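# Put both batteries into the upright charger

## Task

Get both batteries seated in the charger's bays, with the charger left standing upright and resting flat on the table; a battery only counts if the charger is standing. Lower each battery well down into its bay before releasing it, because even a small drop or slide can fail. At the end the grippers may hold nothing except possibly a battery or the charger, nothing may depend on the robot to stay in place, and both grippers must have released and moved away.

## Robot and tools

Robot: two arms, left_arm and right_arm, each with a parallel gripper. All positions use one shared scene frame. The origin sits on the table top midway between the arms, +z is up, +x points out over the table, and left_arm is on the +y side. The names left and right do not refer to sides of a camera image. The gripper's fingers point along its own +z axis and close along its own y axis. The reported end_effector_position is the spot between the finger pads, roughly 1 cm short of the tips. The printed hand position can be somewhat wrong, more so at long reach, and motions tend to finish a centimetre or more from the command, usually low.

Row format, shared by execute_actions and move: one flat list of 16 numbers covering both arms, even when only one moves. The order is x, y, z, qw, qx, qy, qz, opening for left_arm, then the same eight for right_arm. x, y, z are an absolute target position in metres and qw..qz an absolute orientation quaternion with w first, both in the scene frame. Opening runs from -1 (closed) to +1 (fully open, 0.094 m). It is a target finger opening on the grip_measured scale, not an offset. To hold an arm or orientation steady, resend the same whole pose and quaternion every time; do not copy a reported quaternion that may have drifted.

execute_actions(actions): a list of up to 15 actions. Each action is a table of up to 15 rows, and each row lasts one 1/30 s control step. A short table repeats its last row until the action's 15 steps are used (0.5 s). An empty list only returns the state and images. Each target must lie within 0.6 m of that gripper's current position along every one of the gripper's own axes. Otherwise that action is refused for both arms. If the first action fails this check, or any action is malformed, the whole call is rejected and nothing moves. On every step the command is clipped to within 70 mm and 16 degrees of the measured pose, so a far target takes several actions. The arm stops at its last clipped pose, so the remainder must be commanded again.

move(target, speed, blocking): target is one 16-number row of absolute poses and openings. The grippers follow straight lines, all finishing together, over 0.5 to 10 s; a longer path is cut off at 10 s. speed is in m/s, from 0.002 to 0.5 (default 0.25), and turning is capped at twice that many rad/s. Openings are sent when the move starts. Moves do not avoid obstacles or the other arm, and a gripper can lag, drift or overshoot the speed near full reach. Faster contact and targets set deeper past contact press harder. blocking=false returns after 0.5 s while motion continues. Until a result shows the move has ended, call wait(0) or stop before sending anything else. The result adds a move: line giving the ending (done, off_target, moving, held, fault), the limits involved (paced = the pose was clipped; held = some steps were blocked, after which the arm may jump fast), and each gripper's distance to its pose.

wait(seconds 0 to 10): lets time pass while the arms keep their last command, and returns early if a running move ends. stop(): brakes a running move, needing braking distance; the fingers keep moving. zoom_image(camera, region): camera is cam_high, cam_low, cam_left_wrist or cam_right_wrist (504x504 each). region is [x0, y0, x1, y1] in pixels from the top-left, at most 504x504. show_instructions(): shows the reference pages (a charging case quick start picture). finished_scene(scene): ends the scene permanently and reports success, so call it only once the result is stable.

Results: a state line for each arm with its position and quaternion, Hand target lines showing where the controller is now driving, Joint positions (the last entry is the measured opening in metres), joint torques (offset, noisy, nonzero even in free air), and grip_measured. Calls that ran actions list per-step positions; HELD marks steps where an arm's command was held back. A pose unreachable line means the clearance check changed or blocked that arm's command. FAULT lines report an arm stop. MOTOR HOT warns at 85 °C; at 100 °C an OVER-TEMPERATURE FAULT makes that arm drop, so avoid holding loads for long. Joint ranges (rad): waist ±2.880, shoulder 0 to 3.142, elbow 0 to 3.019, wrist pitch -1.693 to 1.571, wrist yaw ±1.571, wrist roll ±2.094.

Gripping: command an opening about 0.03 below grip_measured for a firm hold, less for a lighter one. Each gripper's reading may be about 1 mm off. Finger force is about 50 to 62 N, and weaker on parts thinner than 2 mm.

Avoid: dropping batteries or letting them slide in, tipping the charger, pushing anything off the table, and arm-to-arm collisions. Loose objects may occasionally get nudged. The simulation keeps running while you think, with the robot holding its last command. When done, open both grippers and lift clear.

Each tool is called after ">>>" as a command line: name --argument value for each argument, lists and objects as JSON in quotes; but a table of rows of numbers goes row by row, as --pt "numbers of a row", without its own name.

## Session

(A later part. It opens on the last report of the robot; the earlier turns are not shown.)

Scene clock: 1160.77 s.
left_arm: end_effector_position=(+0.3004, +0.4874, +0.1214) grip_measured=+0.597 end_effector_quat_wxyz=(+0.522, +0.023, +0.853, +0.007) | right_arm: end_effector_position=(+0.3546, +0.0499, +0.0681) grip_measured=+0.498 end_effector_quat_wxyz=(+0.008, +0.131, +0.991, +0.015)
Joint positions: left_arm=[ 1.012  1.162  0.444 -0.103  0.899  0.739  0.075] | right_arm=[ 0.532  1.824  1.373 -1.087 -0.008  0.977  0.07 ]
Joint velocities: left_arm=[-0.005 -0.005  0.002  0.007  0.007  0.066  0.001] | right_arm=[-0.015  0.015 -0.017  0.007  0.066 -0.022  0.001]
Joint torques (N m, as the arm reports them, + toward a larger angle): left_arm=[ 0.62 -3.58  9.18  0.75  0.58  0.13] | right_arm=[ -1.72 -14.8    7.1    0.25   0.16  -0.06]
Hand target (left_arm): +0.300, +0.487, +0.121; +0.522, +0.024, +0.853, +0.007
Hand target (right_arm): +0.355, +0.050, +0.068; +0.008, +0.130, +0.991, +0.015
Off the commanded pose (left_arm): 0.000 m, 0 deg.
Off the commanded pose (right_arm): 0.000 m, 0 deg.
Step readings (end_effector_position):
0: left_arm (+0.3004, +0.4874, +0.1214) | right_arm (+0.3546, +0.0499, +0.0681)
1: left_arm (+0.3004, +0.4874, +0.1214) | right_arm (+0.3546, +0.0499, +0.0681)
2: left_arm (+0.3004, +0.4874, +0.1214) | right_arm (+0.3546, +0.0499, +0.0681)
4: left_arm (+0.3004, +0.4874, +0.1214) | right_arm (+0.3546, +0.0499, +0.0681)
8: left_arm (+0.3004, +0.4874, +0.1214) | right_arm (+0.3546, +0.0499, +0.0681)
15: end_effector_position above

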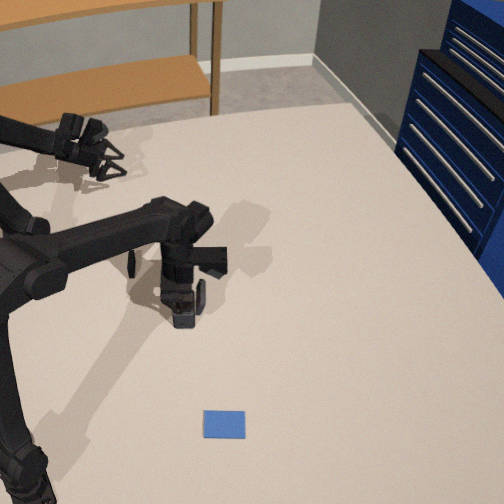

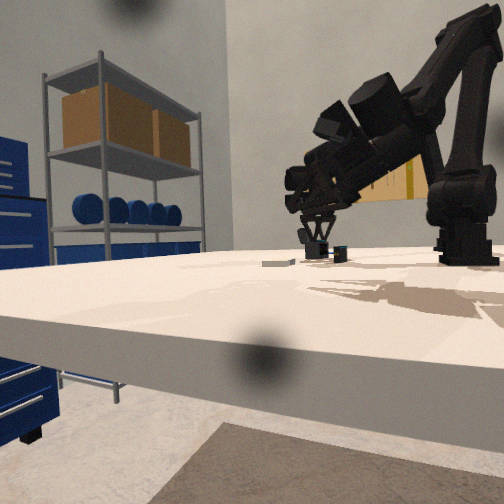

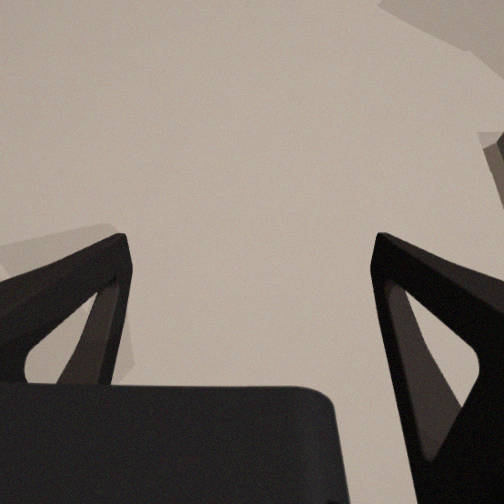

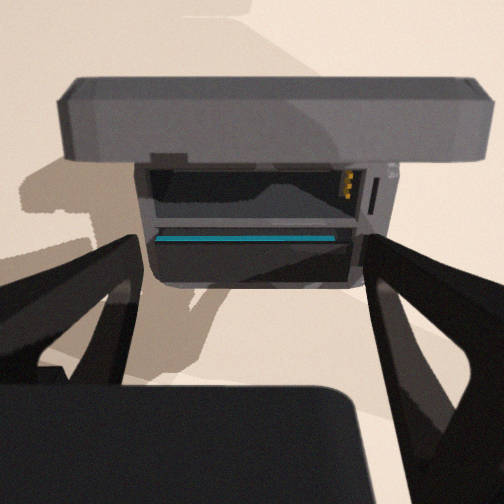

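>>> execute_actions --actions '[[[0.3004,0.4874,0.1214,0.522,0.024,0.853,0.007,0.6,0.35630,0.05137,0.0728,0.0114,0.1297,0.9916,0.0189,0.5],[0.3004,0.4874,0.1214,0.522,0.024,0.853,0.007,0.6,0.35799,0.05284,0.0775,0.0149,0.1297,0.9916,0.0229,0.5],[0.3004,0.4874,0.1214,0.522,0.024,0.853,0.007,0.6,0.35967,0.05432,0.0821,0.0183,0.1297,0.9916,0.0268,0.5],[0.3004,0.4874,0.1214,0.522,0.024,0.853,0.007,0.6,0.36135,0.05580,0.0868,0.0218,0.1297,0.9916,0.0307,0.5],[0.3004,0.4874,0.1214,0.522,0.024,0.853,0.007,0.6,0.36304,0.05727,0.0915,0.0253,0.1297,0.9916,0.0347,0.5],[0.3004,0.4874,0.1214,0.522,0.024,0.853,0.007,0.6,0.36472,0.05875,0.0962,0.0288,0.1297,0.9916,0.0386,0.5],[0.3004,0.4874,0.1214,0.522,0.024,0.853,0.007,0.6,0.36641,0.06023,0.1009,0.0323,0.1297,0.9916,0.0425,0.5],[0.3004,0.4874,0.1214,0.522,0.024,0.853,0.007,0.6,0.36809,0.06171,0.1055,0.0357,0.1297,0.9916,0.0465,0.5],[0.3004,0.4874,0.1214,0.522,0.024,0.853,0.007,0.6,0.36978,0.06318,0.1102,0.0392,0.1297,0.9916,0.0504,0.5],[0.3004,0.4874,0.1214,0.522,0.024,0.853,0.007,0.6,0.37146,0.06466,0.1149,0.0427,0.1297,0.9916,0.0543,0.5],[0.3004,0.4874,0.1214,0.522,0.024,0.853,0.007,0.6,0.37130,0.06490,0.1149,0.0437,0.1095,0.9940,0.0535,0.5],[0.3004,0.4874,0.1214,0.522,0.024,0.853,0.007,0.6,0.37084,0.06560,0.1149,0.0446,0.0888,0.9961,0.0525,0.5],[0.3004,0.4874,0.1214,0.522,0.024,0.853,0.007,0.6,0.37009,0.06675,0.1149,0.0454,0.0676,0.9977,0.0514,0.5],[0.3004,0.4874,0.1214,0.522,0.024,0.853,0.007,0.6,0.36906,0.06832,0.1150,0.0461,0.0460,0.9989,0.0503,0.5],[0.3004,0.4874,0.1214,0.522,0.024,0.853,0.007,0.6,0.36776,0.07028,0.1150,0.0466,0.0240,0.9997,0.0491,0.5]],[[0.3004,0.4874,0.1214,0.522,0.024,0.853,0.007,0.6,0.36622,0.07263,0.1151,0.0471,0.0016,1.0,0.0479,0.5],[0.3004,0.4874,0.1214,0.522,0.024,0.853,0.007,0.6,0.36445,0.07533,0.1151,0.0474,-0.0212,0.9998,0.0466,0.5],[0.3004,0.4874,0.1214,0.522,0.024,0.853,0.007,0.6,0.36245,0.07836,0.1152,0.0476,-0.0442,0.9990,0.0453,0.5],[0.3004,0.4874,0.1214,0.522,0.024,0.853,0.007,0.6,0.36025,0.08171,0.1152,0.0477,-0.0676,0.9977,0.0439,0.5],[0.3004,0.4874,0.1214,0.522,0.024,0.853,0.007,0.6,0.35786,0.08535,0.1153,0.0477,-0.0911,0.9958,0.0426,0.5],[0.3004,0.4874,0.1214,0.522,0.024,0.853,0.007,0.6,0.35529,0.08926,0.1154,0.0476,-0.1149,0.9934,0.0412,0.5],[0.3004,0.4874,0.1214,0.522,0.024,0.853,0.007,0.6,0.35256,0.09342,0.1154,0.0474,-0.1389,0.9903,0.0398,0.5],[0.3004,0.4874,0.1214,0.522,0.024,0.853,0.007,0.6,0.34968,0.09780,0.1155,0.0472,-0.1630,0.9866,0.0384,0.5],[0.3004,0.4874,0.1214,0.522,0.024,0.853,0.007,0.6,0.34666,0.10239,0.1156,0.0468,-0.1872,0.9823,0.0370,0.5],[0.3004,0.4874,0.1214,0.522,0.024,0.853,0.007,0.6,0.34352,0.10717,0.1157,0.0464,-0.2115,0.9774,0.0356,0.5],[0.3004,0.4874,0.1214,0.522,0.024,0.853,0.007,0.6,0.34028,0.11210,0.1158,0.0459,-0.2358,0.9718,0.0343,0.5],[0.3004,0.4874,0.1214,0.522,0.024,0.853,0.007,0.6,0.33694,0.11718,0.1159,0.0453,-0.2600,0.9656,0.0329,0.5],[0.3004,0.4874,0.1214,0.522,0.024,0.853,0.007,0.6,0.33353,0.12237,0.1160,0.0447,-0.2843,0.9588,0.0315,0.5],[0.3004,0.4874,0.1214,0.522,0.024,0.853,0.007,0.6,0.33005,0.12767,0.1161,0.0440,-0.3084,0.9513,0.0302,0.5],[0.3004,0.4874,0.1214,0.522,0.024,0.853,0.007,0.6,0.32652,0.13303,0.1162,0.0433,-0.3324,0.9431,0.0289,0.5]],[[0.3004,0.4874,0.1214,0.522,0.024,0.853,0.007,0.6,0.32296,0.13845,0.1163,0.0425,-0.3562,0.9344,0.0276,0.5],[0.3004,0.4874,0.1214,0.522,0.024,0.853,0.007,0.6,0.31938,0.14391,0.1164,0.0417,-0.3799,0.9250,0.0263,0.5],[0.3004,0.4874,0.1214,0.522,0.024,0.853,0.007,0.6,0.31578,0.14937,0.1165,0.0409,-0.4033,0.9151,0.0251,0.5],[0.3004,0.4874,0.1214,0.522,0.024,0.853,0.007,0.6,0.31220,0.15483,0.1166,0.0400,-0.4264,0.9045,0.0239,0.5],[0.3004,0.4874,0.1214,0.522,0.024,0.853,0.007,0.6,0.30864,0.16025,0.1167,0.0392,-0.4492,0.8934,0.0227,0.5],[0.3004,0.4874,0.1214,0.522,0.024,0.853,0.007,0.6,0.30511,0.16561,0.1168,0.0383,-0.4717,0.8818,0.0216,0.5],[0.3004,0.4874,0.1214,0.522,0.024,0.853,0.007,0.6,0.30163,0.17091,0.1169,0.0374,-0.4939,0.8696,0.0205,0.5],[0.3004,0.4874,0.1214,0.522,0.024,0.853,0.007,0.6,0.29822,0.17610,0.1170,0.0365,-0.5156,0.8568,0.0194,0.5],[0.3004,0.4874,0.1214,0.522,0.024,0.853,0.007,0.6,0.29488,0.18118,0.1171,0.0356,-0.5369,0.8437,0.0184,0.5],[0.3004,0.4874,0.1214,0.522,0.024,0.853,0.007,0.6,0.29164,0.18611,0.1172,0.0347,-0.5577,0.8300,0.0174,0.5],[0.3004,0.4874,0.1214,0.522,0.024,0.853,0.007,0.6,0.28850,0.19089,0.1173,0.0339,-0.5781,0.8160,0.0165,0.5],[0.3004,0.4874,0.1214,0.522,0.024,0.853,0.007,0.6,0.28548,0.19548,0.1174,0.0330,-0.5980,0.8015,0.0156,0.5],[0.3004,0.4874,0.1214,0.522,0.024,0.853,0.007,0.6,0.28260,0.19986,0.1175,0.0322,-0.6174,0.7867,0.0147,0.5],[0.3004,0.4874,0.1214,0.522,0.024,0.853,0.007,0.6,0.27987,0.20402,0.1175,0.0315,-0.6362,0.7715,0.0139,0.5],[0.3004,0.4874,0.1214,0.522,0.024,0.853,0.007,0.6,0.27730,0.20793,0.1176,0.0307,-0.6545,0.7561,0.0131,0.5]],[[0.3004,0.4874,0.1214,0.522,0.024,0.853,0.007,0.6,0.27491,0.21157,0.1177,0.0301,-0.6722,0.7404,0.0123,0.5],[0.3004,0.4874,0.1214,0.522,0.024,0.853,0.007,0.6,0.27271,0.21492,0.1177,0.0295,-0.6893,0.7245,0.0116,0.5],[0.3004,0.4874,0.1214,0.522,0.024,0.853,0.007,0.6,0.27071,0.21795,0.1178,0.0289,-0.7058,0.7084,0.0109,0.5],[0.3004,0.4874,0.1214,0.522,0.024,0.853,0.007,0.6,0.26894,0.22065,0.1178,0.0285,-0.7217,0.6922,0.0103,0.5],[0.3004,0.4874,0.1214,0.522,0.024,0.853,0.007,0.6,0.26740,0.22300,0.1179,0.0281,-0.7371,0.6758,0.0097,0.5],[0.3004,0.4874,0.1214,0.522,0.024,0.853,0.007,0.6,0.26610,0.22496,0.1179,0.0277,-0.7518,0.6594,0.0091,0.5],[0.3004,0.4874,0.1214,0.522,0.024,0.853,0.007,0.6,0.26507,0.22653,0.1180,0.0275,-0.7659,0.6430,0.0085,0.5],[0.3004,0.4874,0.1214,0.522,0.024,0.853,0.007,0.6,0.26432,0.22768,0.1180,0.0274,-0.7793,0.6266,0.0079,0.5],[0.3004,0.4874,0.1214,0.522,0.024,0.853,0.007,0.6,0.26386,0.22838,0.1180,0.0274,-0.7922,0.6103,0.0074,0.5],[0.3004,0.4874,0.1214,0.522,0.024,0.853,0.007,0.6,0.2637,0.2286,0.1180,0.0275,-0.8045,0.5940,0.0068,0.5],[0.3004,0.4874,0.1214,0.522,0.024,0.853,0.007,0.6,0.2637,0.2286,0.1180,0.0276,-0.8162,0.5777,0.0063,0.5],[0.3004,0.4874,0.1214,0.522,0.024,0.853,0.007,0.6,0.2637,0.2286,0.1180,0.0277,-0.8277,0.5612,0.0057,0.5],[0.3004,0.4874,0.1214,0.522,0.024,0.853,0.007,0.6,0.2637,0.2286,0.1180,0.0278,-0.8388,0.5444,0.0052,0.5],[0.3004,0.4874,0.1214,0.522,0.024,0.853,0.007,0.6,0.2637,0.2286,0.1180,0.0279,-0.8496,0.5274,0.0046,0.5],[0.3004,0.4874,0.1214,0.522,0.024,0.853,0.007,0.6,0.2637,0.2286,0.1180,0.0280,-0.8600,0.5102,0.0040,0.5]],[[0.3004,0.4874,0.1214,0.522,0.024,0.853,0.007,0.6,0.2637,0.2286,0.1180,0.0281,-0.8701,0.4928,0.0035,0.5],[0.3004,0.4874,0.1214,0.522,0.024,0.853,0.007,0.6,0.2637,0.2286,0.1180,0.0281,-0.8799,0.4752,0.0029,0.5],[0.3004,0.4874,0.1214,0.522,0.024,0.853,0.007,0.6,0.2637,0.2286,0.1180,0.0282,-0.8892,0.4574,0.0023,0.5],[0.3004,0.4874,0.1214,0.522,0.024,0.853,0.007,0.6,0.2637,0.2286,0.1180,0.0282,-0.8983,0.4395,0.0018,0.5],[0.3004,0.4874,0.1214,0.522,0.024,0.853,0.007,0.6,0.2637,0.2286,0.1180,0.0283,-0.9069,0.4213,0.0012,0.5],[0.3004,0.4874,0.1214,0.522,0.024,0.853,0.007,0.6,0.2637,0.2286,0.1180,0.0283,-0.9152,0.4030,0.0006,0.5],[0.3004,0.4874,0.1214,0.522,0.024,0.853,0.007,0.6,0.2637,0.2286,0.1180,0.0283,-0.9231,0.3845,0.0001,0.5],[0.3004,0.4874,0.1214,0.522,0.024,0.853,0.007,0.6,0.2637,0.2286,0.1180,0.0283,-0.9307,0.3659,-0.0005,0.5],[0.3004,0.4874,0.1214,0.522,0.024,0.853,0.007,0.6,0.2637,0.2286,0.1180,0.0283,-0.9379,0.3471,-0.0011,0.5],[0.3004,0.4874,0.1214,0.522,0.024,0.853,0.007,0.6,0.2637,0.2286,0.1180,0.0282,-0.9446,0.3281,-0.0017,0.5],[0.3004,0.4874,0.1214,0.522,0.024,0.853,0.007,0.6,0.2637,0.2286,0.1180,0.0282,-0.9511,0.3091,-0.0022,0.5],[0.3004,0.4874,0.1214,0.522,0.024,0.853,0.007,0.6,0.2637,0.2286,0.1180,0.0281,-0.9571,0.2899,-0.0028,0.5],[0.3004,0.4874,0.1214,0.522,0.024,0.853,0.007,0.6,0.2637,0.2286,0.1180,0.0281,-0.9627,0.2706,-0.0034,0.5],[0.3004,0.4874,0.1214,0.522,0.024,0.853,0.007,0.6,0.2637,0.2286,0.1180,0.0280,-0.9680,0.2511,-0.0039,0.5],[0.3004,0.4874,0.1214,0.522,0.024,0.853,0.007,0.6,0.2637,0.2286,0.1180,0.0279,-0.9728,0.2316,-0.0045,0.5]],[[0.3004,0.4874,0.1214,0.522,0.024,0.853,0.007,0.6,0.2637,0.2286,0.1180,0.0278,-0.9773,0.2120,-0.0050,0.5],[0.3004,0.4874,0.1214,0.522,0.024,0.853,0.007,0.6,0.2637,0.2286,0.1180,0.0277,-0.9813,0.1923,-0.0056,0.5],[0.3004,0.4874,0.1214,0.522,0.024,0.853,0.007,0.6,0.2637,0.2286,0.1180,0.0276,-0.9850,0.1725,-0.0062,0.5],[0.3004,0.4874,0.1214,0.522,0.024,0.853,0.007,0.6,0.2637,0.2286,0.1180,0.0275,-0.9883,0.1527,-0.0067,0.5],[0.3004,0.4874,0.1214,0.522,0.024,0.853,0.007,0.6,0.2637,0.2286,0.1180,0.0273,-0.9912,0.1328,-0.0073,0.5],[0.3004,0.4874,0.1214,0.522,0.024,0.853,0.007,0.6,0.2637,0.2286,0.1180,0.0272,-0.9936,0.1128,-0.0078,0.5],[0.3004,0.4874,0.1214,0.522,0.024,0.853,0.007,0.6,0.2637,0.2286,0.1180,0.0270,-0.9957,0.0928,-0.0084,0.5]]]'

Scene clock: 1193.77 s.
left_arm: end_effector_position=(+0.3004, +0.4874, +0.1214) grip_measured=+0.597 end_effector_quat_wxyz=(+0.522, +0.023, +0.853, +0.007) | right_arm: end_effector_position=(+0.2538, +0.2127, +0.1081) grip_measured=+0.499 end_effector_quat_wxyz=(-0.014, +0.993, -0.115, +0.004)
Joint positions: left_arm=[ 1.012  1.162  0.444 -0.103  0.899  0.739  0.075] | right_arm=[ 0.856  1.939  1.66  -1.261 -0.004 -1.873  0.07 ]
Joint velocities: left_arm=[ 0.005 -0.005 -0.022 -0.012 -0.066  0.007  0.   ] | right_arm=[ 0.005  0.015  0.027 -0.032 -0.081 -0.227  0.   ]
Joint torques (N m, as the arm reports them, + toward a larger angle): left_arm=[ 0.64 -3.59  9.19  0.75  0.58  0.13] | right_arm=[ -1.63 -15.54  11.41  -0.06  -0.14  -0.15]
Hand target (left_arm): +0.300, +0.487, +0.121; +0.522, +0.024, +0.853, +0.007
Hand target (right_arm): +0.263, +0.228, +0.118; -0.028, +0.995, -0.093, +0.009
Off the commanded pose (left_arm): 0.000 m, 0 deg.
Off the commanded pose (right_arm): 0.021 m, 3 deg.
Step readings (end_effector_position; steps 1 to 15: 1st action; 16 to 30: 2nd action; 31 to 45: 3rd action; 46 to 60: 4th action; 61 to 75: 5th action; 76 to 90: 6th action):
0: left_arm (+0.3004, +0.4874, +0.1214) | right_arm (+0.3546, +0.0499, +0.0681)
1: left_arm (+0.3004, +0.4874, +0.1214) | right_arm (+0.3546, +0.0499, +0.0681)
2: left_arm (+0.3004, +0.4874, +0.1214) | right_arm (+0.3546, +0.0499, +0.0681)
4: left_arm (+0.3004, +0.4874, +0.1214) | right_arm (+0.3546, +0.0500, +0.0687)
8: left_arm (+0.3004, +0.4874, +0.1214) | right_arm (+0.3552, +0.0504, +0.0748)
15: left_arm (+0.3004, +0.4874, +0.1214) | right_arm (+0.3565, +0.0518, +0.0961)
16: left_arm (+0.3004, +0.4874, +0.1214) | right_arm (+0.3565, +0.0522, +0.0977)
17: left_arm (+0.3004, +0.4874, +0.1214) | right_arm (+0.3562, +0.0532, +0.0983)
19: left_arm (+0.3004, +0.4874, +0.1214) | right_arm (+0.3543, +0.0565, +0.0990)
23: left_arm (+0.3004, +0.4874, +0.1214) | right_arm (+0.3445, +0.0693, +0.1011)
30: left_arm (+0.3004, +0.4874, +0.1214) | right_arm (+0.3222, +0.1071, +0.1082)
31: left_arm (+0.3004, +0.4874, +0.1214) | right_arm (+0.3189, +0.1129, +0.1086)
32: left_arm (+0.3004, +0.4874, +0.1214) | right_arm (+0.3155, +0.1184, +0.1088)
34: left_arm (+0.3004, +0.4874, +0.1214) | right_arm (+0.3088, +0.1292, +0.1087)
38: left_arm (+0.3004, +0.4874, +0.1214) | right_arm (+0.2949, +0.1500, +0.1070)
45: left_arm (+0.3004, +0.4874, +0.1214) | right_arm (+0.2733, +0.1838, +0.1065)
46: left_arm (+0.3004, +0.4874, +0.1214) | right_arm (+0.2706, +0.1882, +0.1066)
47: left_arm (+0.3004, +0.4874, +0.1214) | right_arm (+0.2681, +0.1922, +0.1067)
49: left_arm (+0.3004, +0.4874, +0.1214) | right_arm (+0.2633, +0.1996, +0.1072)
53: left_arm (+0.3004, +0.4874, +0.1214) | right_arm (+0.2567, +0.2101, +0.1079)
60: left_arm (+0.3004, +0.4874, +0.1214) | right_arm (+0.2542, +0.2136, +0.1079)
61: left_arm (+0.3004, +0.4874, +0.1214) | right_arm (+0.2541, +0.2134, +0.1078)
62: left_arm (+0.3004, +0.4874, +0.1214) | right_arm (+0.2541, +0.2134, +0.1078)
64: left_arm (+0.3004, +0.4874, +0.1214) | right_arm (+0.2542, +0.2134, +0.1078)
68: left_arm (+0.3004, +0.4874, +0.1214) | right_arm (+0.2542, +0.2134, +0.1078)
75: left_arm (+0.3004, +0.4874, +0.1214) | right_arm (+0.2542, +0.2134, +0.1078)
76: left_arm (+0.3004, +0.4874, +0.1214) | right_arm (+0.2542, +0.2134, +0.1078)
77: left_arm (+0.3004, +0.4874, +0.1214) | right_arm (+0.2542, +0.2134, +0.1078)
79: left_arm (+0.3004, +0.4874, +0.1214) | right_arm (+0.2542, +0.2134, +0.1078)
83: left_arm (+0.3004, +0.4874, +0.1214) | right_arm (+0.2541, +0.2133, +0.1078)
90: end_effector_position above

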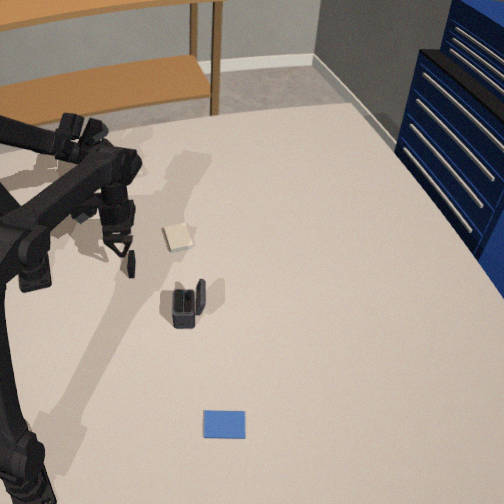

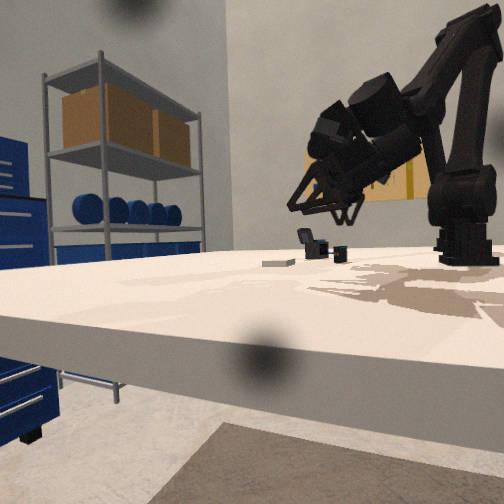

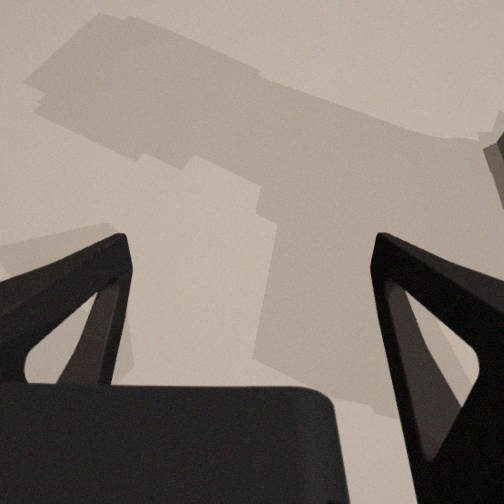

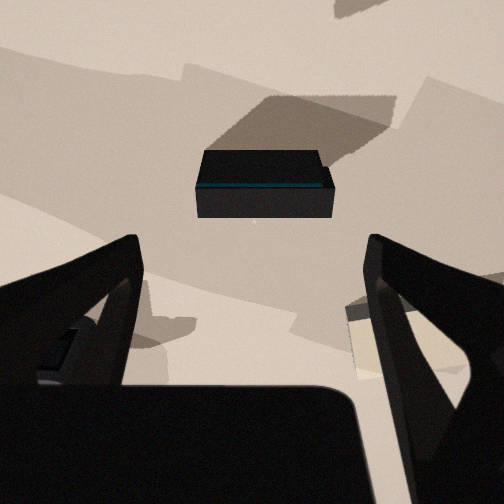

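>>> execute_actions --actions '[]'

>>> zoom_image --camera "cam_right_wrist" --region '[180, 135, 350, 235]'

Scene clock: 1194.83 s.
left_arm: end_effector_position=(+0.3004, +0.4874, +0.1214) grip_measured=+0.597 end_effector_quat_wxyz=(+0.522, +0.023, +0.853, +0.007) | right_arm: end_effector_position=(+0.2542, +0.2134, +0.1086) grip_measured=+0.499 end_effector_quat_wxyz=(-0.015, +0.995, -0.098, +0.005)
Joint positions: left_arm=[ 1.012  1.162  0.444 -0.103  0.899  0.739  0.075] | right_arm=[ 0.856  1.94   1.663 -1.263 -0.004 -1.907  0.07 ]
Joint velocities: left_arm=[-0.015  0.015 -0.007 -0.012 -0.022 -0.037  0.   ] | right_arm=[-0.005 -0.015 -0.002  0.007  0.066 -0.037 -0.001]
Joint torques (N m, as the arm reports them, + toward a larger angle): left_arm=[ 0.64 -3.59  9.19  0.74  0.59  0.13] | right_arm=[ -1.6  -15.45  11.32  -0.21  -0.14  -0.16]
Hand target (left_arm): +0.300, +0.487, +0.121; +0.522, +0.024, +0.853, +0.007
Hand target (right_arm): +0.263, +0.228, +0.118; -0.028, +0.995, -0.093, +0.009
Off the commanded pose (left_arm): 0.000 m, 0 deg.
Off the commanded pose (right_arm): 0.020 m, 2 deg.

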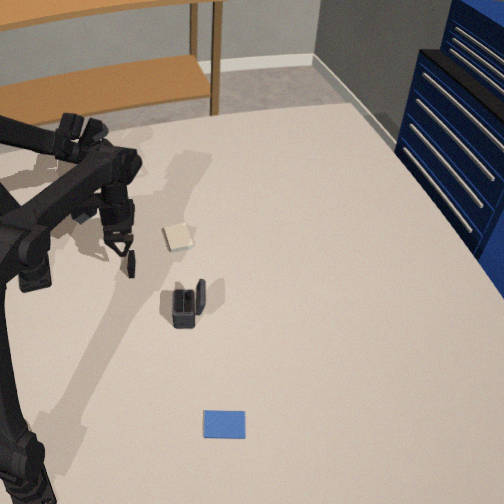

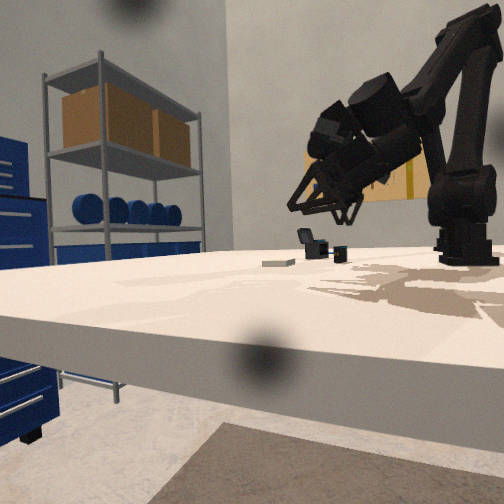

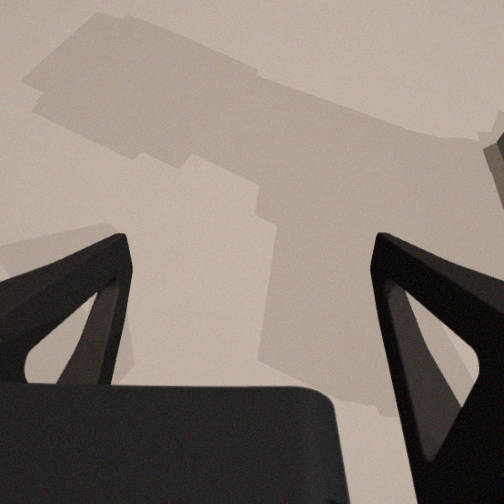

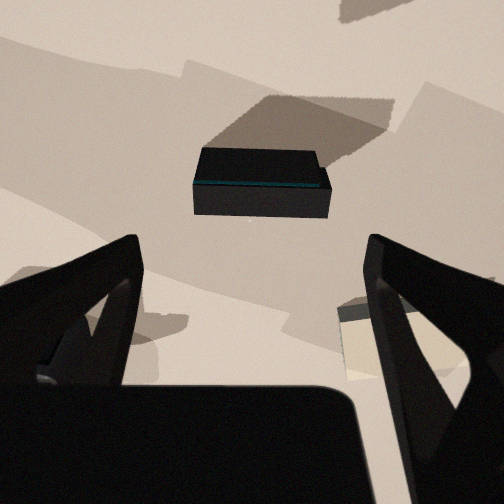

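Region (180, 135, 350, 235) of cam_right_wrist's 504x504 image, scaled by 2.965, with more detail than that image has; it fills the top 296 rows of this view, and the rest is white.

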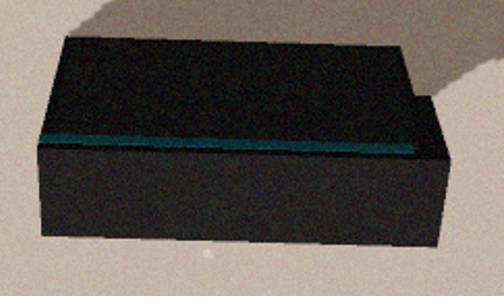

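>>> execute_actions --actions '[[[0.3004,0.4874,0.1214,0.522,0.024,0.853,0.007,0.6,0.26186,0.22349,0.11215,0.0218,-0.9953,0.0969,-0.0063,0.5],[0.3004,0.4874,0.1214,0.522,0.024,0.853,0.007,0.6,0.26001,0.21838,0.1063,0.0165,-0.9947,0.1030,-0.0043,0.5],[0.3004,0.4874,0.1214,0.522,0.024,0.853,0.007,0.6,0.25814,0.21326,0.10045,0.0112,-0.9940,0.1090,-0.0023,0.5],[0.3004,0.4874,0.1214,0.522,0.024,0.853,0.007,0.6,0.25626,0.20815,0.0946,0.0058,-0.9933,0.1152,-0.0004,0.5],[0.3004,0.4874,0.1214,0.522,0.024,0.853,0.007,0.6,0.25689,0.20822,0.0940,0.0058,-0.9933,0.1156,-0.0004,0.5],[0.3004,0.4874,0.1214,0.522,0.024,0.853,0.007,0.6,0.25752,0.20829,0.0930,0.0058,-0.9932,0.1160,-0.0004,0.5],[0.3004,0.4874,0.1214,0.522,0.024,0.853,0.007,0.6,0.25815,0.20837,0.0916,0.0058,-0.9932,0.1164,-0.0004,0.5],[0.3004,0.4874,0.1214,0.522,0.024,0.853,0.007,0.6,0.25878,0.20844,0.0899,0.0058,-0.9931,0.1169,-0.0004,0.5],[0.3004,0.4874,0.1214,0.522,0.024,0.853,0.007,0.6,0.25942,0.20851,0.0882,0.0058,-0.9931,0.1173,-0.0004,0.5],[0.3004,0.4874,0.1214,0.522,0.024,0.853,0.007,0.6,0.26005,0.20858,0.0865,0.0058,-0.9930,0.1177,-0.0004,0.5],[0.3004,0.4874,0.1214,0.522,0.024,0.853,0.007,0.6,0.26068,0.20865,0.0848,0.0058,-0.9930,0.1181,-0.0004,0.5],[0.3004,0.4874,0.1214,0.522,0.024,0.853,0.007,0.6,0.26131,0.20873,0.0831,0.0058,-0.9929,0.1185,-0.0004,0.5],[0.3004,0.4874,0.1214,0.522,0.024,0.853,0.007,0.6,0.26194,0.20880,0.0814,0.0058,-0.9929,0.1189,-0.0004,0.5],[0.3004,0.4874,0.1214,0.522,0.024,0.853,0.007,0.6,0.26257,0.20887,0.0797,0.0058,-0.9928,0.1193,-0.0005,0.5],[0.3004,0.4874,0.1214,0.522,0.024,0.853,0.007,0.6,0.26320,0.20894,0.0780,0.0058,-0.9928,0.1198,-0.0005,0.5]],[[0.3004,0.4874,0.1214,0.522,0.024,0.853,0.007,0.6,0.26383,0.20901,0.0763,0.0058,-0.9927,0.1202,-0.0005,0.5],[0.3004,0.4874,0.1214,0.522,0.024,0.853,0.007,0.6,0.26446,0.20909,0.0746,0.0058,-0.9927,0.1206,-0.0005,0.5],[0.3004,0.4874,0.1214,0.522,0.024,0.853,0.007,0.6,0.26509,0.20916,0.0729,0.0058,-0.9926,0.1210,-0.0005,0.5],[0.3004,0.4874,0.1214,0.522,0.024,0.853,0.007,0.6,0.26573,0.20923,0.0712,0.0058,-0.9926,0.1214,-0.0005,0.5],[0.3004,0.4874,0.1214,0.522,0.024,0.853,0.007,0.6,0.26636,0.20930,0.0695,0.0058,-0.9925,0.1218,-0.0005,0.5],[0.3004,0.4874,0.1214,0.522,0.024,0.853,0.007,0.6,0.26699,0.20937,0.0678,0.0058,-0.9925,0.1222,-0.0005,0.5],[0.3004,0.4874,0.1214,0.522,0.024,0.853,0.007,0.6,0.26761,0.20945,0.0661,0.0058,-0.99245,0.12265,-0.0005,0.5],[0.3004,0.4874,0.1214,0.522,0.024,0.853,0.007,0.6,0.26761,0.20945,0.0644,0.0058,-0.99245,0.12265,-0.0005,0.5],[0.3004,0.4874,0.1214,0.522,0.024,0.853,0.007,0.6,0.26761,0.20945,0.0627,0.0058,-0.99245,0.12265,-0.0005,0.5],[0.3004,0.4874,0.1214,0.522,0.024,0.853,0.007,0.6,0.26761,0.20945,0.0610,0.0058,-0.99245,0.12265,-0.0005,0.5],[0.3004,0.4874,0.1214,0.522,0.024,0.853,0.007,0.6,0.26761,0.20945,0.0593,0.0058,-0.99245,0.12265,-0.0005,0.5],[0.3004,0.4874,0.1214,0.522,0.024,0.853,0.007,0.6,0.26761,0.20945,0.0576,0.0058,-0.99245,0.12265,-0.0005,0.5],[0.3004,0.4874,0.1214,0.522,0.024,0.853,0.007,0.6,0.26761,0.20945,0.0562,0.0058,-0.99245,0.12265,-0.0005,0.5],[0.3004,0.4874,0.1214,0.522,0.024,0.853,0.007,0.6,0.26761,0.20945,0.0550,0.0058,-0.99245,0.12265,-0.0005,0.5],[0.3004,0.4874,0.1214,0.522,0.024,0.853,0.007,0.6,0.26761,0.20945,0.0540,0.0058,-0.99245,0.12265,-0.0005,0.5]]]'

Scene clock: 1234.77 s.
left_arm: end_effector_position=(+0.3004, +0.4874, +0.1214) grip_measured=+0.597 end_effector_quat_wxyz=(+0.522, +0.023, +0.853, +0.007) | right_arm: end_effector_position=(+0.2657, +0.2135, +0.0710) grip_measured=+0.499 end_effector_quat_wxyz=(-0.014, +0.993, -0.115, +0.004)
Joint positions: left_arm=[ 1.012  1.162  0.444 -0.103  0.899  0.739  0.075] | right_arm=[ 0.839  1.988  1.634 -1.188 -0.004 -1.889  0.07 ]
Joint velocities: left_arm=[ 0.005 -0.015 -0.002 -0.002  0.022 -0.007 -0.001] | right_arm=[-0.005  0.024 -0.042  0.081 -0.037  0.051  0.   ]
Joint torques (N m, as the arm reports them, + toward a larger angle): left_arm=[ 0.65 -3.63  9.19  0.75  0.59  0.13] | right_arm=[ -1.93 -15.9    6.62   0.57   0.01   0.09]
Hand target (left_arm): +0.300, +0.487, +0.121; +0.522, +0.024, +0.853, +0.007
Hand target (right_arm): +0.267, +0.209, +0.054; -0.006, +0.992, -0.123, +0.001
Off the commanded pose (left_arm): 0.000 m, 0 deg.
Off the commanded pose (right_arm): 0.018 m, 1 deg.
Step readings (end_effector_position; steps 1 to 15: 1st action; 16 to 30: 2nd action):
0: left_arm (+0.3004, +0.4874, +0.1214) | right_arm (+0.2542, +0.2134, +0.1086)
1: left_arm (+0.3004, +0.4874, +0.1214) | right_arm (+0.2542, +0.2134, +0.1086)
2: left_arm (+0.3004, +0.4874, +0.1214) | right_arm (+0.2542, +0.2134, +0.1086)
4: left_arm (+0.3004, +0.4874, +0.1214) | right_arm (+0.2542, +0.2134, +0.1086)
8: left_arm (+0.3004, +0.4874, +0.1214) | right_arm (+0.2547, +0.2138, +0.1084)
15: left_arm (+0.3004, +0.4874, +0.1214) | right_arm (+0.2591, +0.2135, +0.1011)
16: left_arm (+0.3004, +0.4874, +0.1214) | right_arm (+0.2598, +0.2135, +0.0993)
17: left_arm (+0.3004, +0.4874, +0.1214) | right_arm (+0.2607, +0.2136, +0.0973)
19: left_arm (+0.3004, +0.4874, +0.1214) | right_arm (+0.2620, +0.2136, +0.0929)
23: left_arm (+0.3004, +0.4874, +0.1214) | right_arm (+0.2644, +0.2136, +0.0837)
30: end_effector_position above

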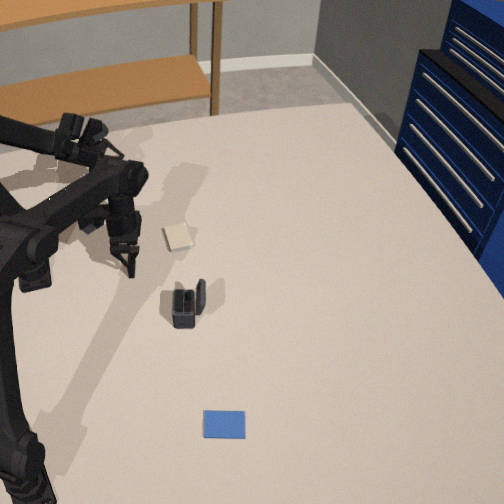

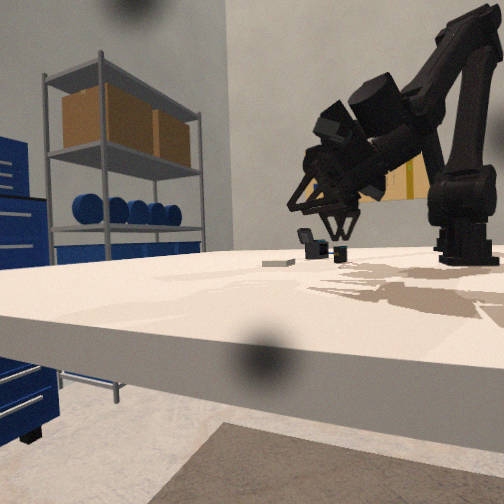

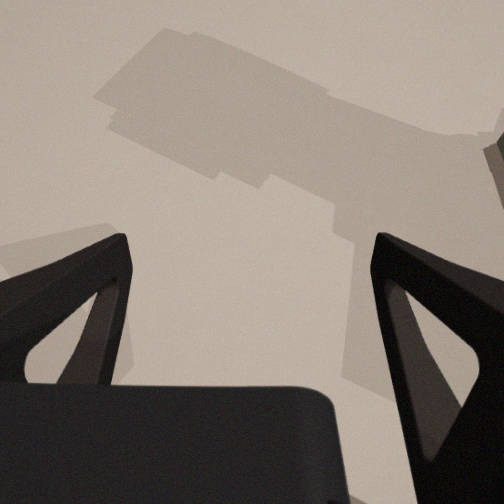

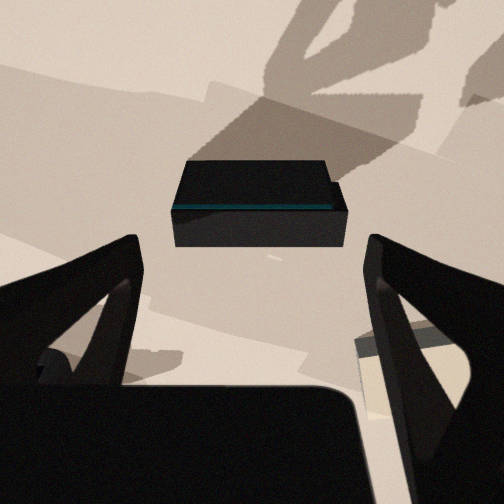

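>>> execute_actions --actions '[]'

>>> zoom_image --camera "cam_right_wrist" --region '[150, 150, 370, 270]'

Scene clock: 1235.83 s.
left_arm: end_effector_position=(+0.3004, +0.4874, +0.1214) grip_measured=+0.597 end_effector_quat_wxyz=(+0.522, +0.023, +0.853, +0.007) | right_arm: end_effector_position=(+0.2657, +0.2135, +0.0677) grip_measured=+0.499 end_effector_quat_wxyz=(-0.013, +0.993, -0.115, +0.004)
Joint positions: left_arm=[ 1.012  1.162  0.444 -0.103  0.899  0.739  0.075] | right_arm=[ 0.839  1.992  1.631 -1.182 -0.004 -1.889  0.07 ]
Joint velocities: left_arm=[-0.015 -0.005  0.017  0.012  0.066 -0.022  0.   ] | right_arm=[-0.005 -0.005 -0.002 -0.007 -0.081 -0.022 -0.   ]
Joint torques (N m, as the arm reports them, + toward a larger angle): left_arm=[ 0.64 -3.61  9.21  0.73  0.58  0.13] | right_arm=[ -1.99 -16.01   6.63   0.6    0.01   0.09]
Hand target (left_arm): +0.300, +0.487, +0.121; +0.522, +0.024, +0.853, +0.007
Hand target (right_arm): +0.267, +0.209, +0.054; -0.006, +0.992, -0.123, +0.001
Off the commanded pose (left_arm): 0.000 m, 0 deg.
Off the commanded pose (right_arm): 0.014 m, 1 deg.

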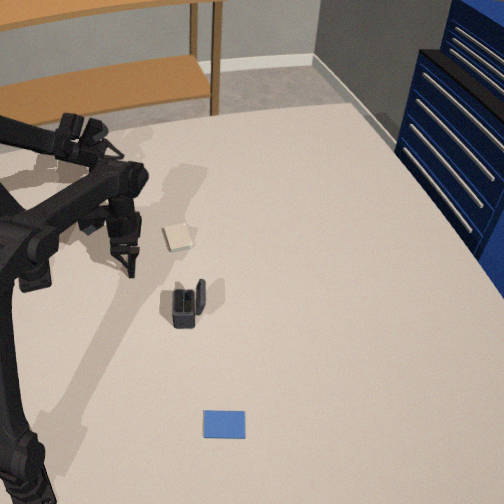

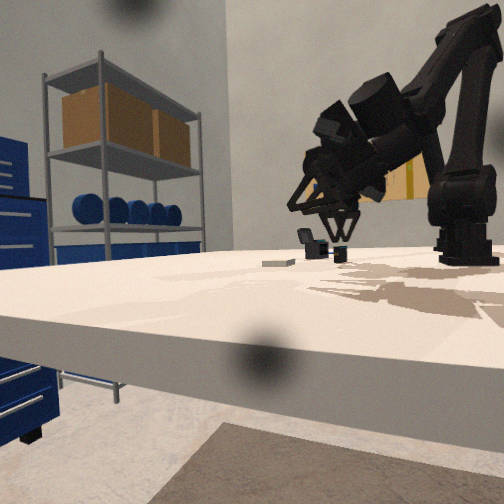

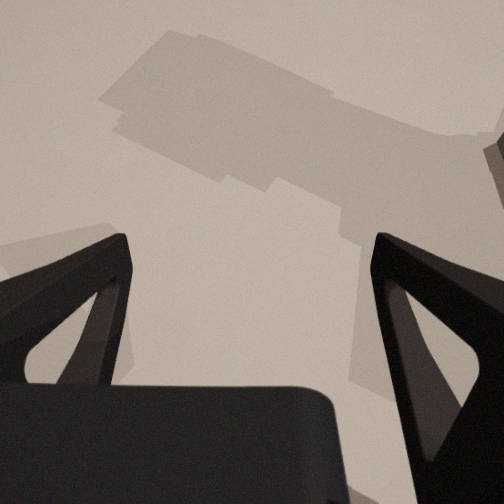

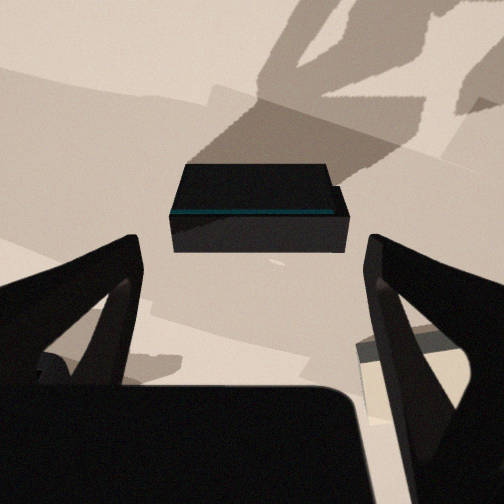

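Region (150, 150, 370, 270) of cam_right_wrist's 504x504 image, scaled by 2.291, with more detail than that image has; it fills the top 275 rows of this view, and the rest is white.

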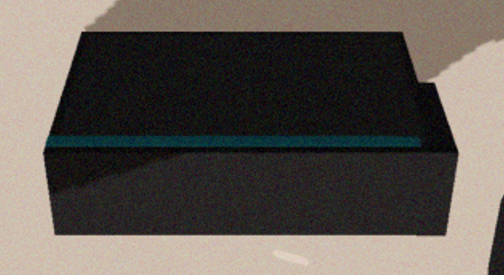

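>>> execute_actions --actions '[[[0.3004,0.4874,0.1214,0.522,0.024,0.853,0.007,0.6,0.26771,0.20961,0.0533,0.0058,-0.99245,0.12265,-0.0005,0.5],[0.3004,0.4874,0.1214,0.522,0.024,0.853,0.007,0.6,0.26781,0.20977,0.0523,0.0058,-0.99245,0.12265,-0.0005,0.5],[0.3004,0.4874,0.1214,0.522,0.024,0.853,0.007,0.6,0.26791,0.20993,0.0511,0.0058,-0.99245,0.12265,-0.0005,0.5],[0.3004,0.4874,0.1214,0.522,0.024,0.853,0.007,0.6,0.26801,0.21009,0.0498,0.0058,-0.99245,0.12265,-0.0005,0.5],[0.3004,0.4874,0.1214,0.522,0.024,0.853,0.007,0.6,0.26810,0.21025,0.0485,0.0058,-0.99245,0.12265,-0.0005,0.5],[0.3004,0.4874,0.1214,0.522,0.024,0.853,0.007,0.6,0.26820,0.21041,0.0472,0.0058,-0.99245,0.12265,-0.0005,0.5],[0.3004,0.4874,0.1214,0.522,0.024,0.853,0.007,0.6,0.26830,0.21057,0.0459,0.0058,-0.99245,0.12265,-0.0005,0.5],[0.3004,0.4874,0.1214,0.522,0.024,0.853,0.007,0.6,0.26840,0.21073,0.0446,0.0058,-0.99245,0.12265,-0.0005,0.5],[0.3004,0.4874,0.1214,0.522,0.024,0.853,0.007,0.6,0.26840,0.21073,0.0434,0.0058,-0.99245,0.12265,-0.0005,0.5],[0.3004,0.4874,0.1214,0.522,0.024,0.853,0.007,0.6,0.26840,0.21073,0.0423,0.0058,-0.99245,0.12265,-0.0005,0.5],[0.3004,0.4874,0.1214,0.522,0.024,0.853,0.007,0.6,0.26840,0.21073,0.0414,0.0058,-0.99245,0.12265,-0.0005,0.5],[0.3004,0.4874,0.1214,0.522,0.024,0.853,0.007,0.6,0.26840,0.21073,0.0408,0.0058,-0.99245,0.12265,-0.0005,0.5]]]'

Scene clock: 1251.63 s.
left_arm: end_effector_position=(+0.3004, +0.4874, +0.1214) grip_measured=+0.597 end_effector_quat_wxyz=(+0.522, +0.023, +0.853, +0.007) | right_arm: end_effector_position=(+0.2670, +0.2156, +0.0580) grip_measured=+0.499 end_effector_quat_wxyz=(-0.016, +0.993, -0.115, +0.005)
Joint positions: left_arm=[ 1.012  1.162  0.444 -0.103  0.899  0.739  0.075] | right_arm=[ 0.839  2.004  1.623 -1.157 -0.004 -1.889  0.07 ]
Joint velocities: left_arm=[-0.005  0.015  0.022 -0.012 -0.037 -0.022  0.001] | right_arm=[-0.015  0.044 -0.037 -0.012 -0.022  0.022 -0.001]
Joint torques (N m, as the arm reports them, + toward a larger angle): left_arm=[ 0.71 -3.65  9.19  0.73  0.58  0.13] | right_arm=[ -1.98 -15.81   6.62   0.55   0.     0.08]
Hand target (left_arm): +0.300, +0.487, +0.121; +0.522, +0.024, +0.853, +0.007
Hand target (right_arm): +0.268, +0.211, +0.041; -0.006, +0.992, -0.123, +0.001
Off the commanded pose (left_arm): 0.000 m, 0 deg.
Off the commanded pose (right_arm): 0.018 m, 2 deg.
Step readings (end_effector_position):
0: left_arm (+0.3004, +0.4874, +0.1214) | right_arm (+0.2657, +0.2135, +0.0677)
1: left_arm (+0.3004, +0.4874, +0.1214) | right_arm (+0.2657, +0.2135, +0.0677)
2: left_arm (+0.3004, +0.4874, +0.1214) | right_arm (+0.2658, +0.2136, +0.0677)
4: left_arm (+0.3004, +0.4874, +0.1214) | right_arm (+0.2662, +0.2143, +0.0675)
8: left_arm (+0.3004, +0.4874, +0.1214) | right_arm (+0.2674, +0.2162, +0.0665)
15: end_effector_position above

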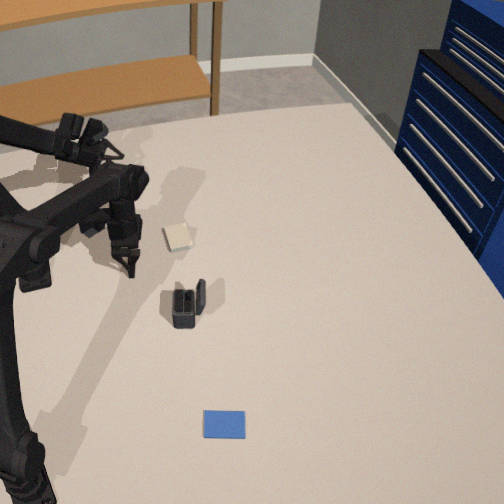

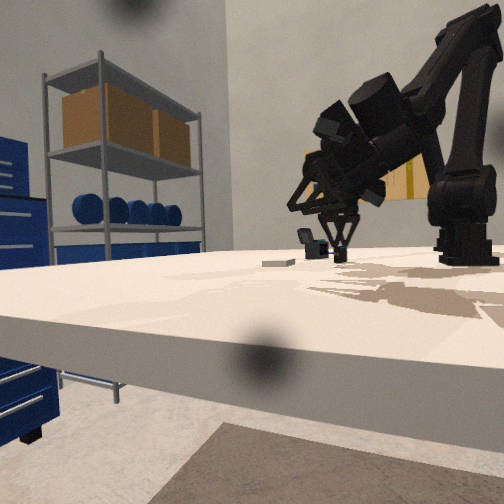

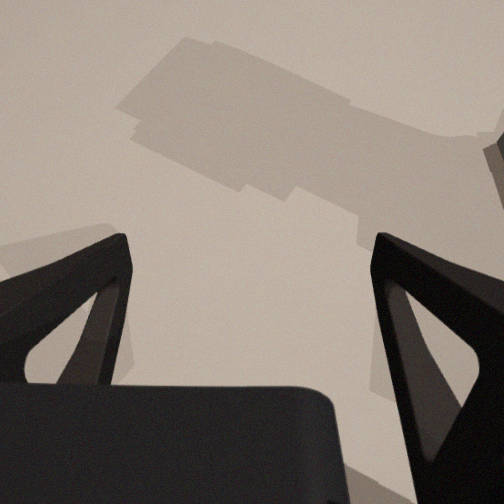

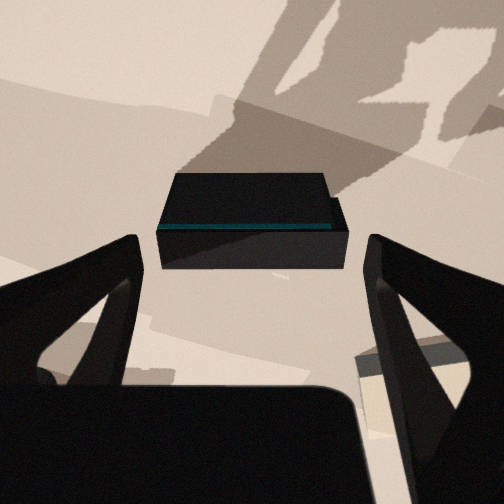

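>>> execute_actions --actions '[]'

>>> zoom_image --camera "cam_right_wrist" --region '[140, 165, 370, 295]'

Scene clock: 1254.37 s.
left_arm: end_effector_position=(+0.3004, +0.4874, +0.1214) grip_measured=+0.597 end_effector_quat_wxyz=(+0.522, +0.023, +0.853, +0.007) | right_arm: end_effector_position=(+0.2666, +0.2149, +0.0544) grip_measured=+0.499 end_effector_quat_wxyz=(-0.013, +0.993, -0.115, +0.004)
Joint positions: left_arm=[ 1.012  1.162  0.444 -0.103  0.899  0.739  0.075] | right_arm=[ 0.839  2.009  1.622 -1.156 -0.004 -1.889  0.07 ]
Joint velocities: left_arm=[-0.015 -0.005 -0.027  0.012  0.037 -0.007 -0.001] | right_arm=[ 0.005 -0.015  0.002  0.007  0.037 -0.022 -0.001]
Joint torques (N m, as the arm reports them, + toward a larger angle): left_arm=[ 0.65 -3.63  9.2   0.74  0.58  0.13] | right_arm=[ -1.99 -16.13   6.54   0.6    0.     0.08]
Hand target (left_arm): +0.300, +0.487, +0.121; +0.522, +0.024, +0.853, +0.007
Hand target (right_arm): +0.268, +0.211, +0.041; -0.006, +0.992, -0.123, +0.001
Off the commanded pose (left_arm): 0.000 m, 0 deg.
Off the commanded pose (right_arm): 0.014 m, 1 deg.

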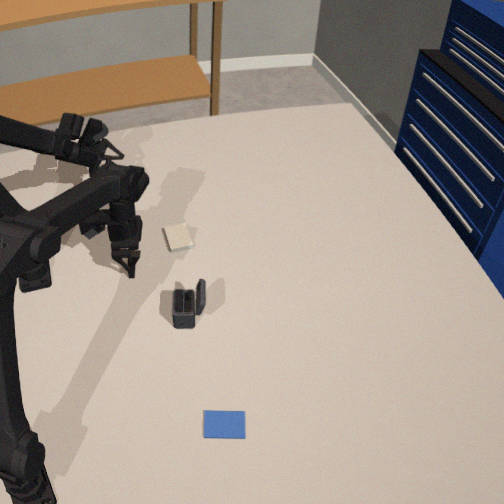

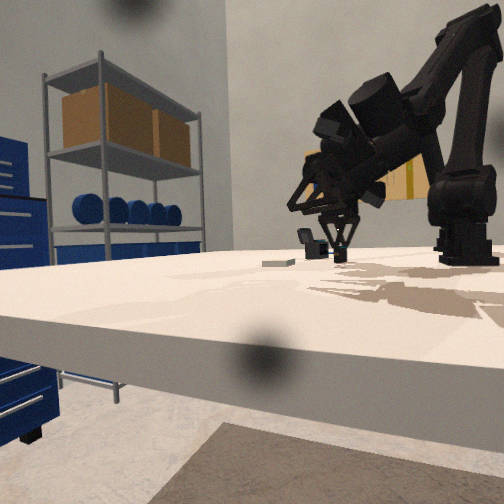

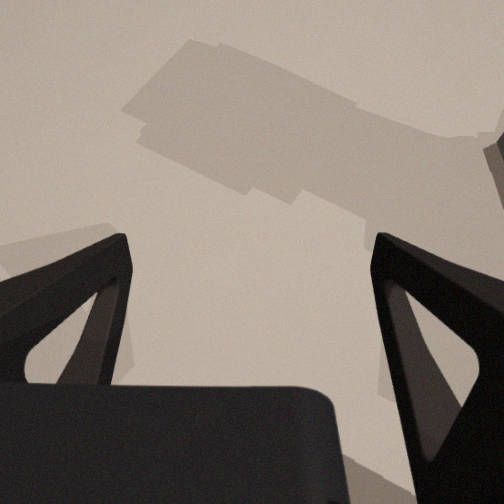

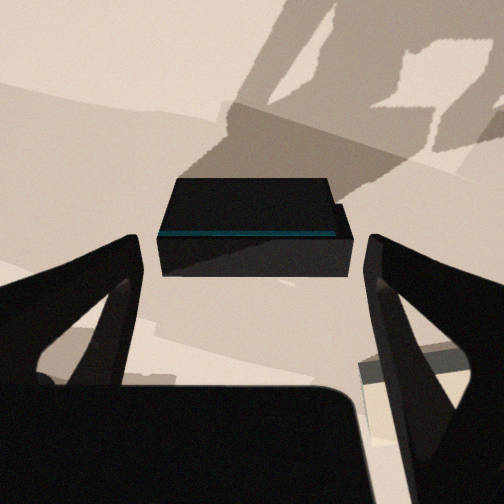

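Region (140, 165, 370, 295) of cam_right_wrist's 504x504 image, scaled by 2.191, with more detail than that image has; it fills the top 285 rows of this view, and the rest is white.

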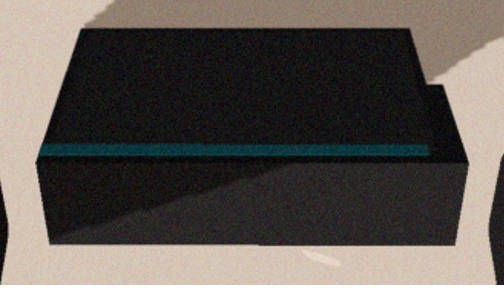

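>>> execute_actions --actions '[[[0.3004,0.4874,0.1214,0.522,0.024,0.853,0.007,0.6,0.2678,0.2121,0.0453,0.0084,-0.9928,0.1198,-0.0017,0.46],[0.3004,0.4874,0.1214,0.522,0.024,0.853,0.007,0.6,0.2672,0.2135,0.0499,0.0109,-0.9931,0.1169,-0.0028,0.42],[0.3004,0.4874,0.1214,0.522,0.024,0.853,0.007,0.6,0.2666,0.2149,0.0544,0.0135,-0.99347,0.11407,-0.0040,0.39],[0.3004,0.4874,0.1214,0.522,0.024,0.853,0.007,0.6,0.2666,0.2149,0.0544,0.0135,-0.99347,0.11407,-0.0040,0.36],[0.3004,0.4874,0.1214,0.522,0.024,0.853,0.007,0.6,0.2666,0.2149,0.0544,0.0135,-0.99347,0.11407,-0.0040,0.335],[0.3004,0.4874,0.1214,0.522,0.024,0.853,0.007,0.6,0.2666,0.2149,0.0544,0.0135,-0.99347,0.11407,-0.0040,0.31],[0.3004,0.4874,0.1214,0.522,0.024,0.853,0.007,0.6,0.2666,0.2149,0.0544,0.0135,-0.99347,0.11407,-0.0040,0.29],[0.3004,0.4874,0.1214,0.522,0.024,0.853,0.007,0.6,0.2666,0.2149,0.0544,0.0135,-0.99347,0.11407,-0.0040,0.27],[0.3004,0.4874,0.1214,0.522,0.024,0.853,0.007,0.6,0.2666,0.2149,0.0544,0.0135,-0.99347,0.11407,-0.0040,0.255],[0.3004,0.4874,0.1214,0.522,0.024,0.853,0.007,0.6,0.2666,0.2149,0.0544,0.0135,-0.99347,0.11407,-0.0040,0.24],[0.3004,0.4874,0.1214,0.522,0.024,0.853,0.007,0.6,0.2666,0.2149,0.0544,0.0135,-0.99347,0.11407,-0.0040,0.228],[0.3004,0.4874,0.1214,0.522,0.024,0.853,0.007,0.6,0.2666,0.2149,0.0544,0.0135,-0.99347,0.11407,-0.0040,0.216],[0.3004,0.4874,0.1214,0.522,0.024,0.853,0.007,0.6,0.2666,0.2149,0.0544,0.0135,-0.99347,0.11407,-0.0040,0.204],[0.3004,0.4874,0.1214,0.522,0.024,0.853,0.007,0.6,0.2666,0.2149,0.0544,0.0135,-0.99347,0.11407,-0.0040,0.19]]]'

Scene clock: 1344.03 s.
left_arm: end_effector_position=(+0.3004, +0.4874, +0.1214) grip_measured=+0.597 end_effector_quat_wxyz=(+0.522, +0.023, +0.853, +0.007) | right_arm: end_effector_position=(+0.2666, +0.2149, +0.0544) grip_measured=+0.220 end_effector_quat_wxyz=(-0.013, +0.993, -0.115, +0.004)
Joint positions: left_arm=[ 1.012  1.162  0.444 -0.103  0.899  0.739  0.075] | right_arm=[ 0.839  2.009  1.622 -1.156 -0.004 -1.889  0.057]
Joint velocities: left_arm=[-0.005 -0.005 -0.002 -0.007 -0.007 -0.022 -0.001] | right_arm=[ 0.005  0.015 -0.007  0.007 -0.007  0.051 -0.001]
Joint torques (N m, as the arm reports them, + toward a larger angle): left_arm=[ 0.61 -3.53  9.2   0.75  0.58  0.13] | right_arm=[ -1.5  -17.18   7.18   0.19  -0.02  -0.05]
Hand target (left_arm): +0.300, +0.487, +0.121; +0.522, +0.024, +0.853, +0.007
Hand target (right_arm): +0.267, +0.215, +0.054; -0.013, +0.993, -0.114, +0.004
Off the commanded pose (left_arm): 0.000 m, 0 deg.
Off the commanded pose (right_arm): 0.000 m, 0 deg.
Step readings (end_effector_position):
0: left_arm (+0.3004, +0.4874, +0.1214) | right_arm (+0.2666, +0.2149, +0.0544)
1: left_arm (+0.3004, +0.4874, +0.1214) | right_arm (+0.2666, +0.2149, +0.0544)
2: left_arm (+0.3004, +0.4874, +0.1214) | right_arm (+0.2666, +0.2149, +0.0544)
4: left_arm (+0.3004, +0.4874, +0.1214) | right_arm (+0.2666, +0.2149, +0.0544)
8: left_arm (+0.3004, +0.4874, +0.1214) | right_arm (+0.2666, +0.2149, +0.0544)
15: end_effector_position above

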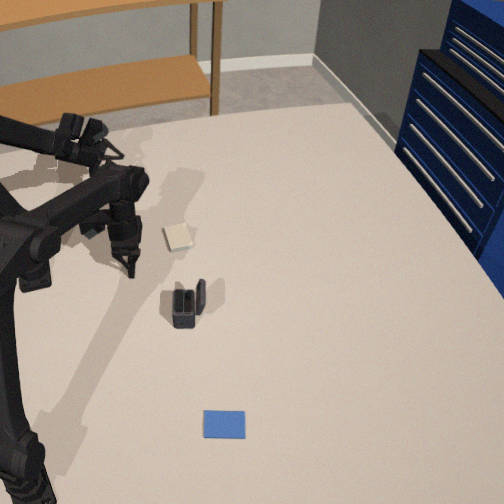

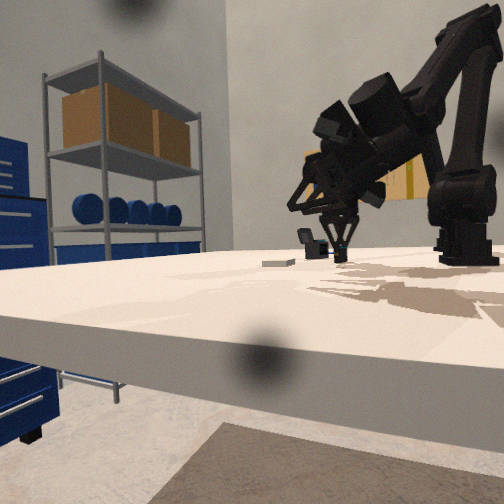

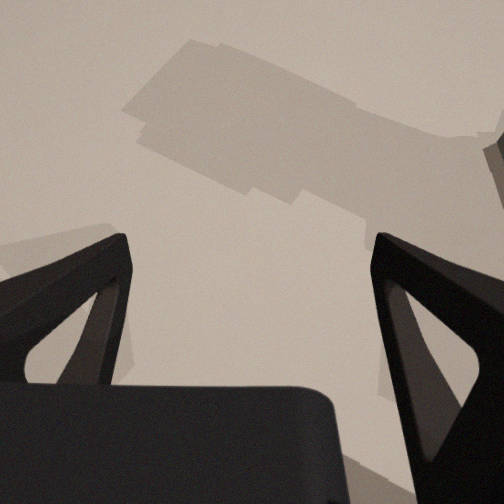

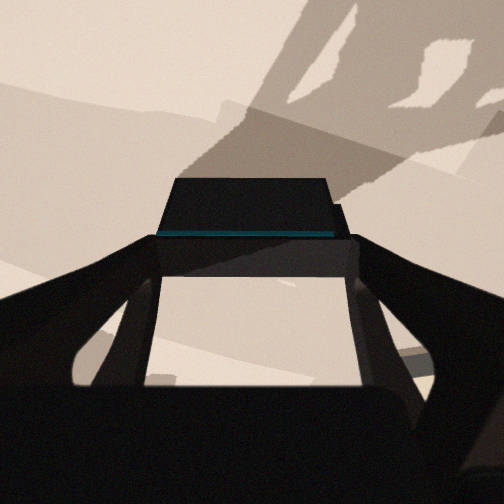

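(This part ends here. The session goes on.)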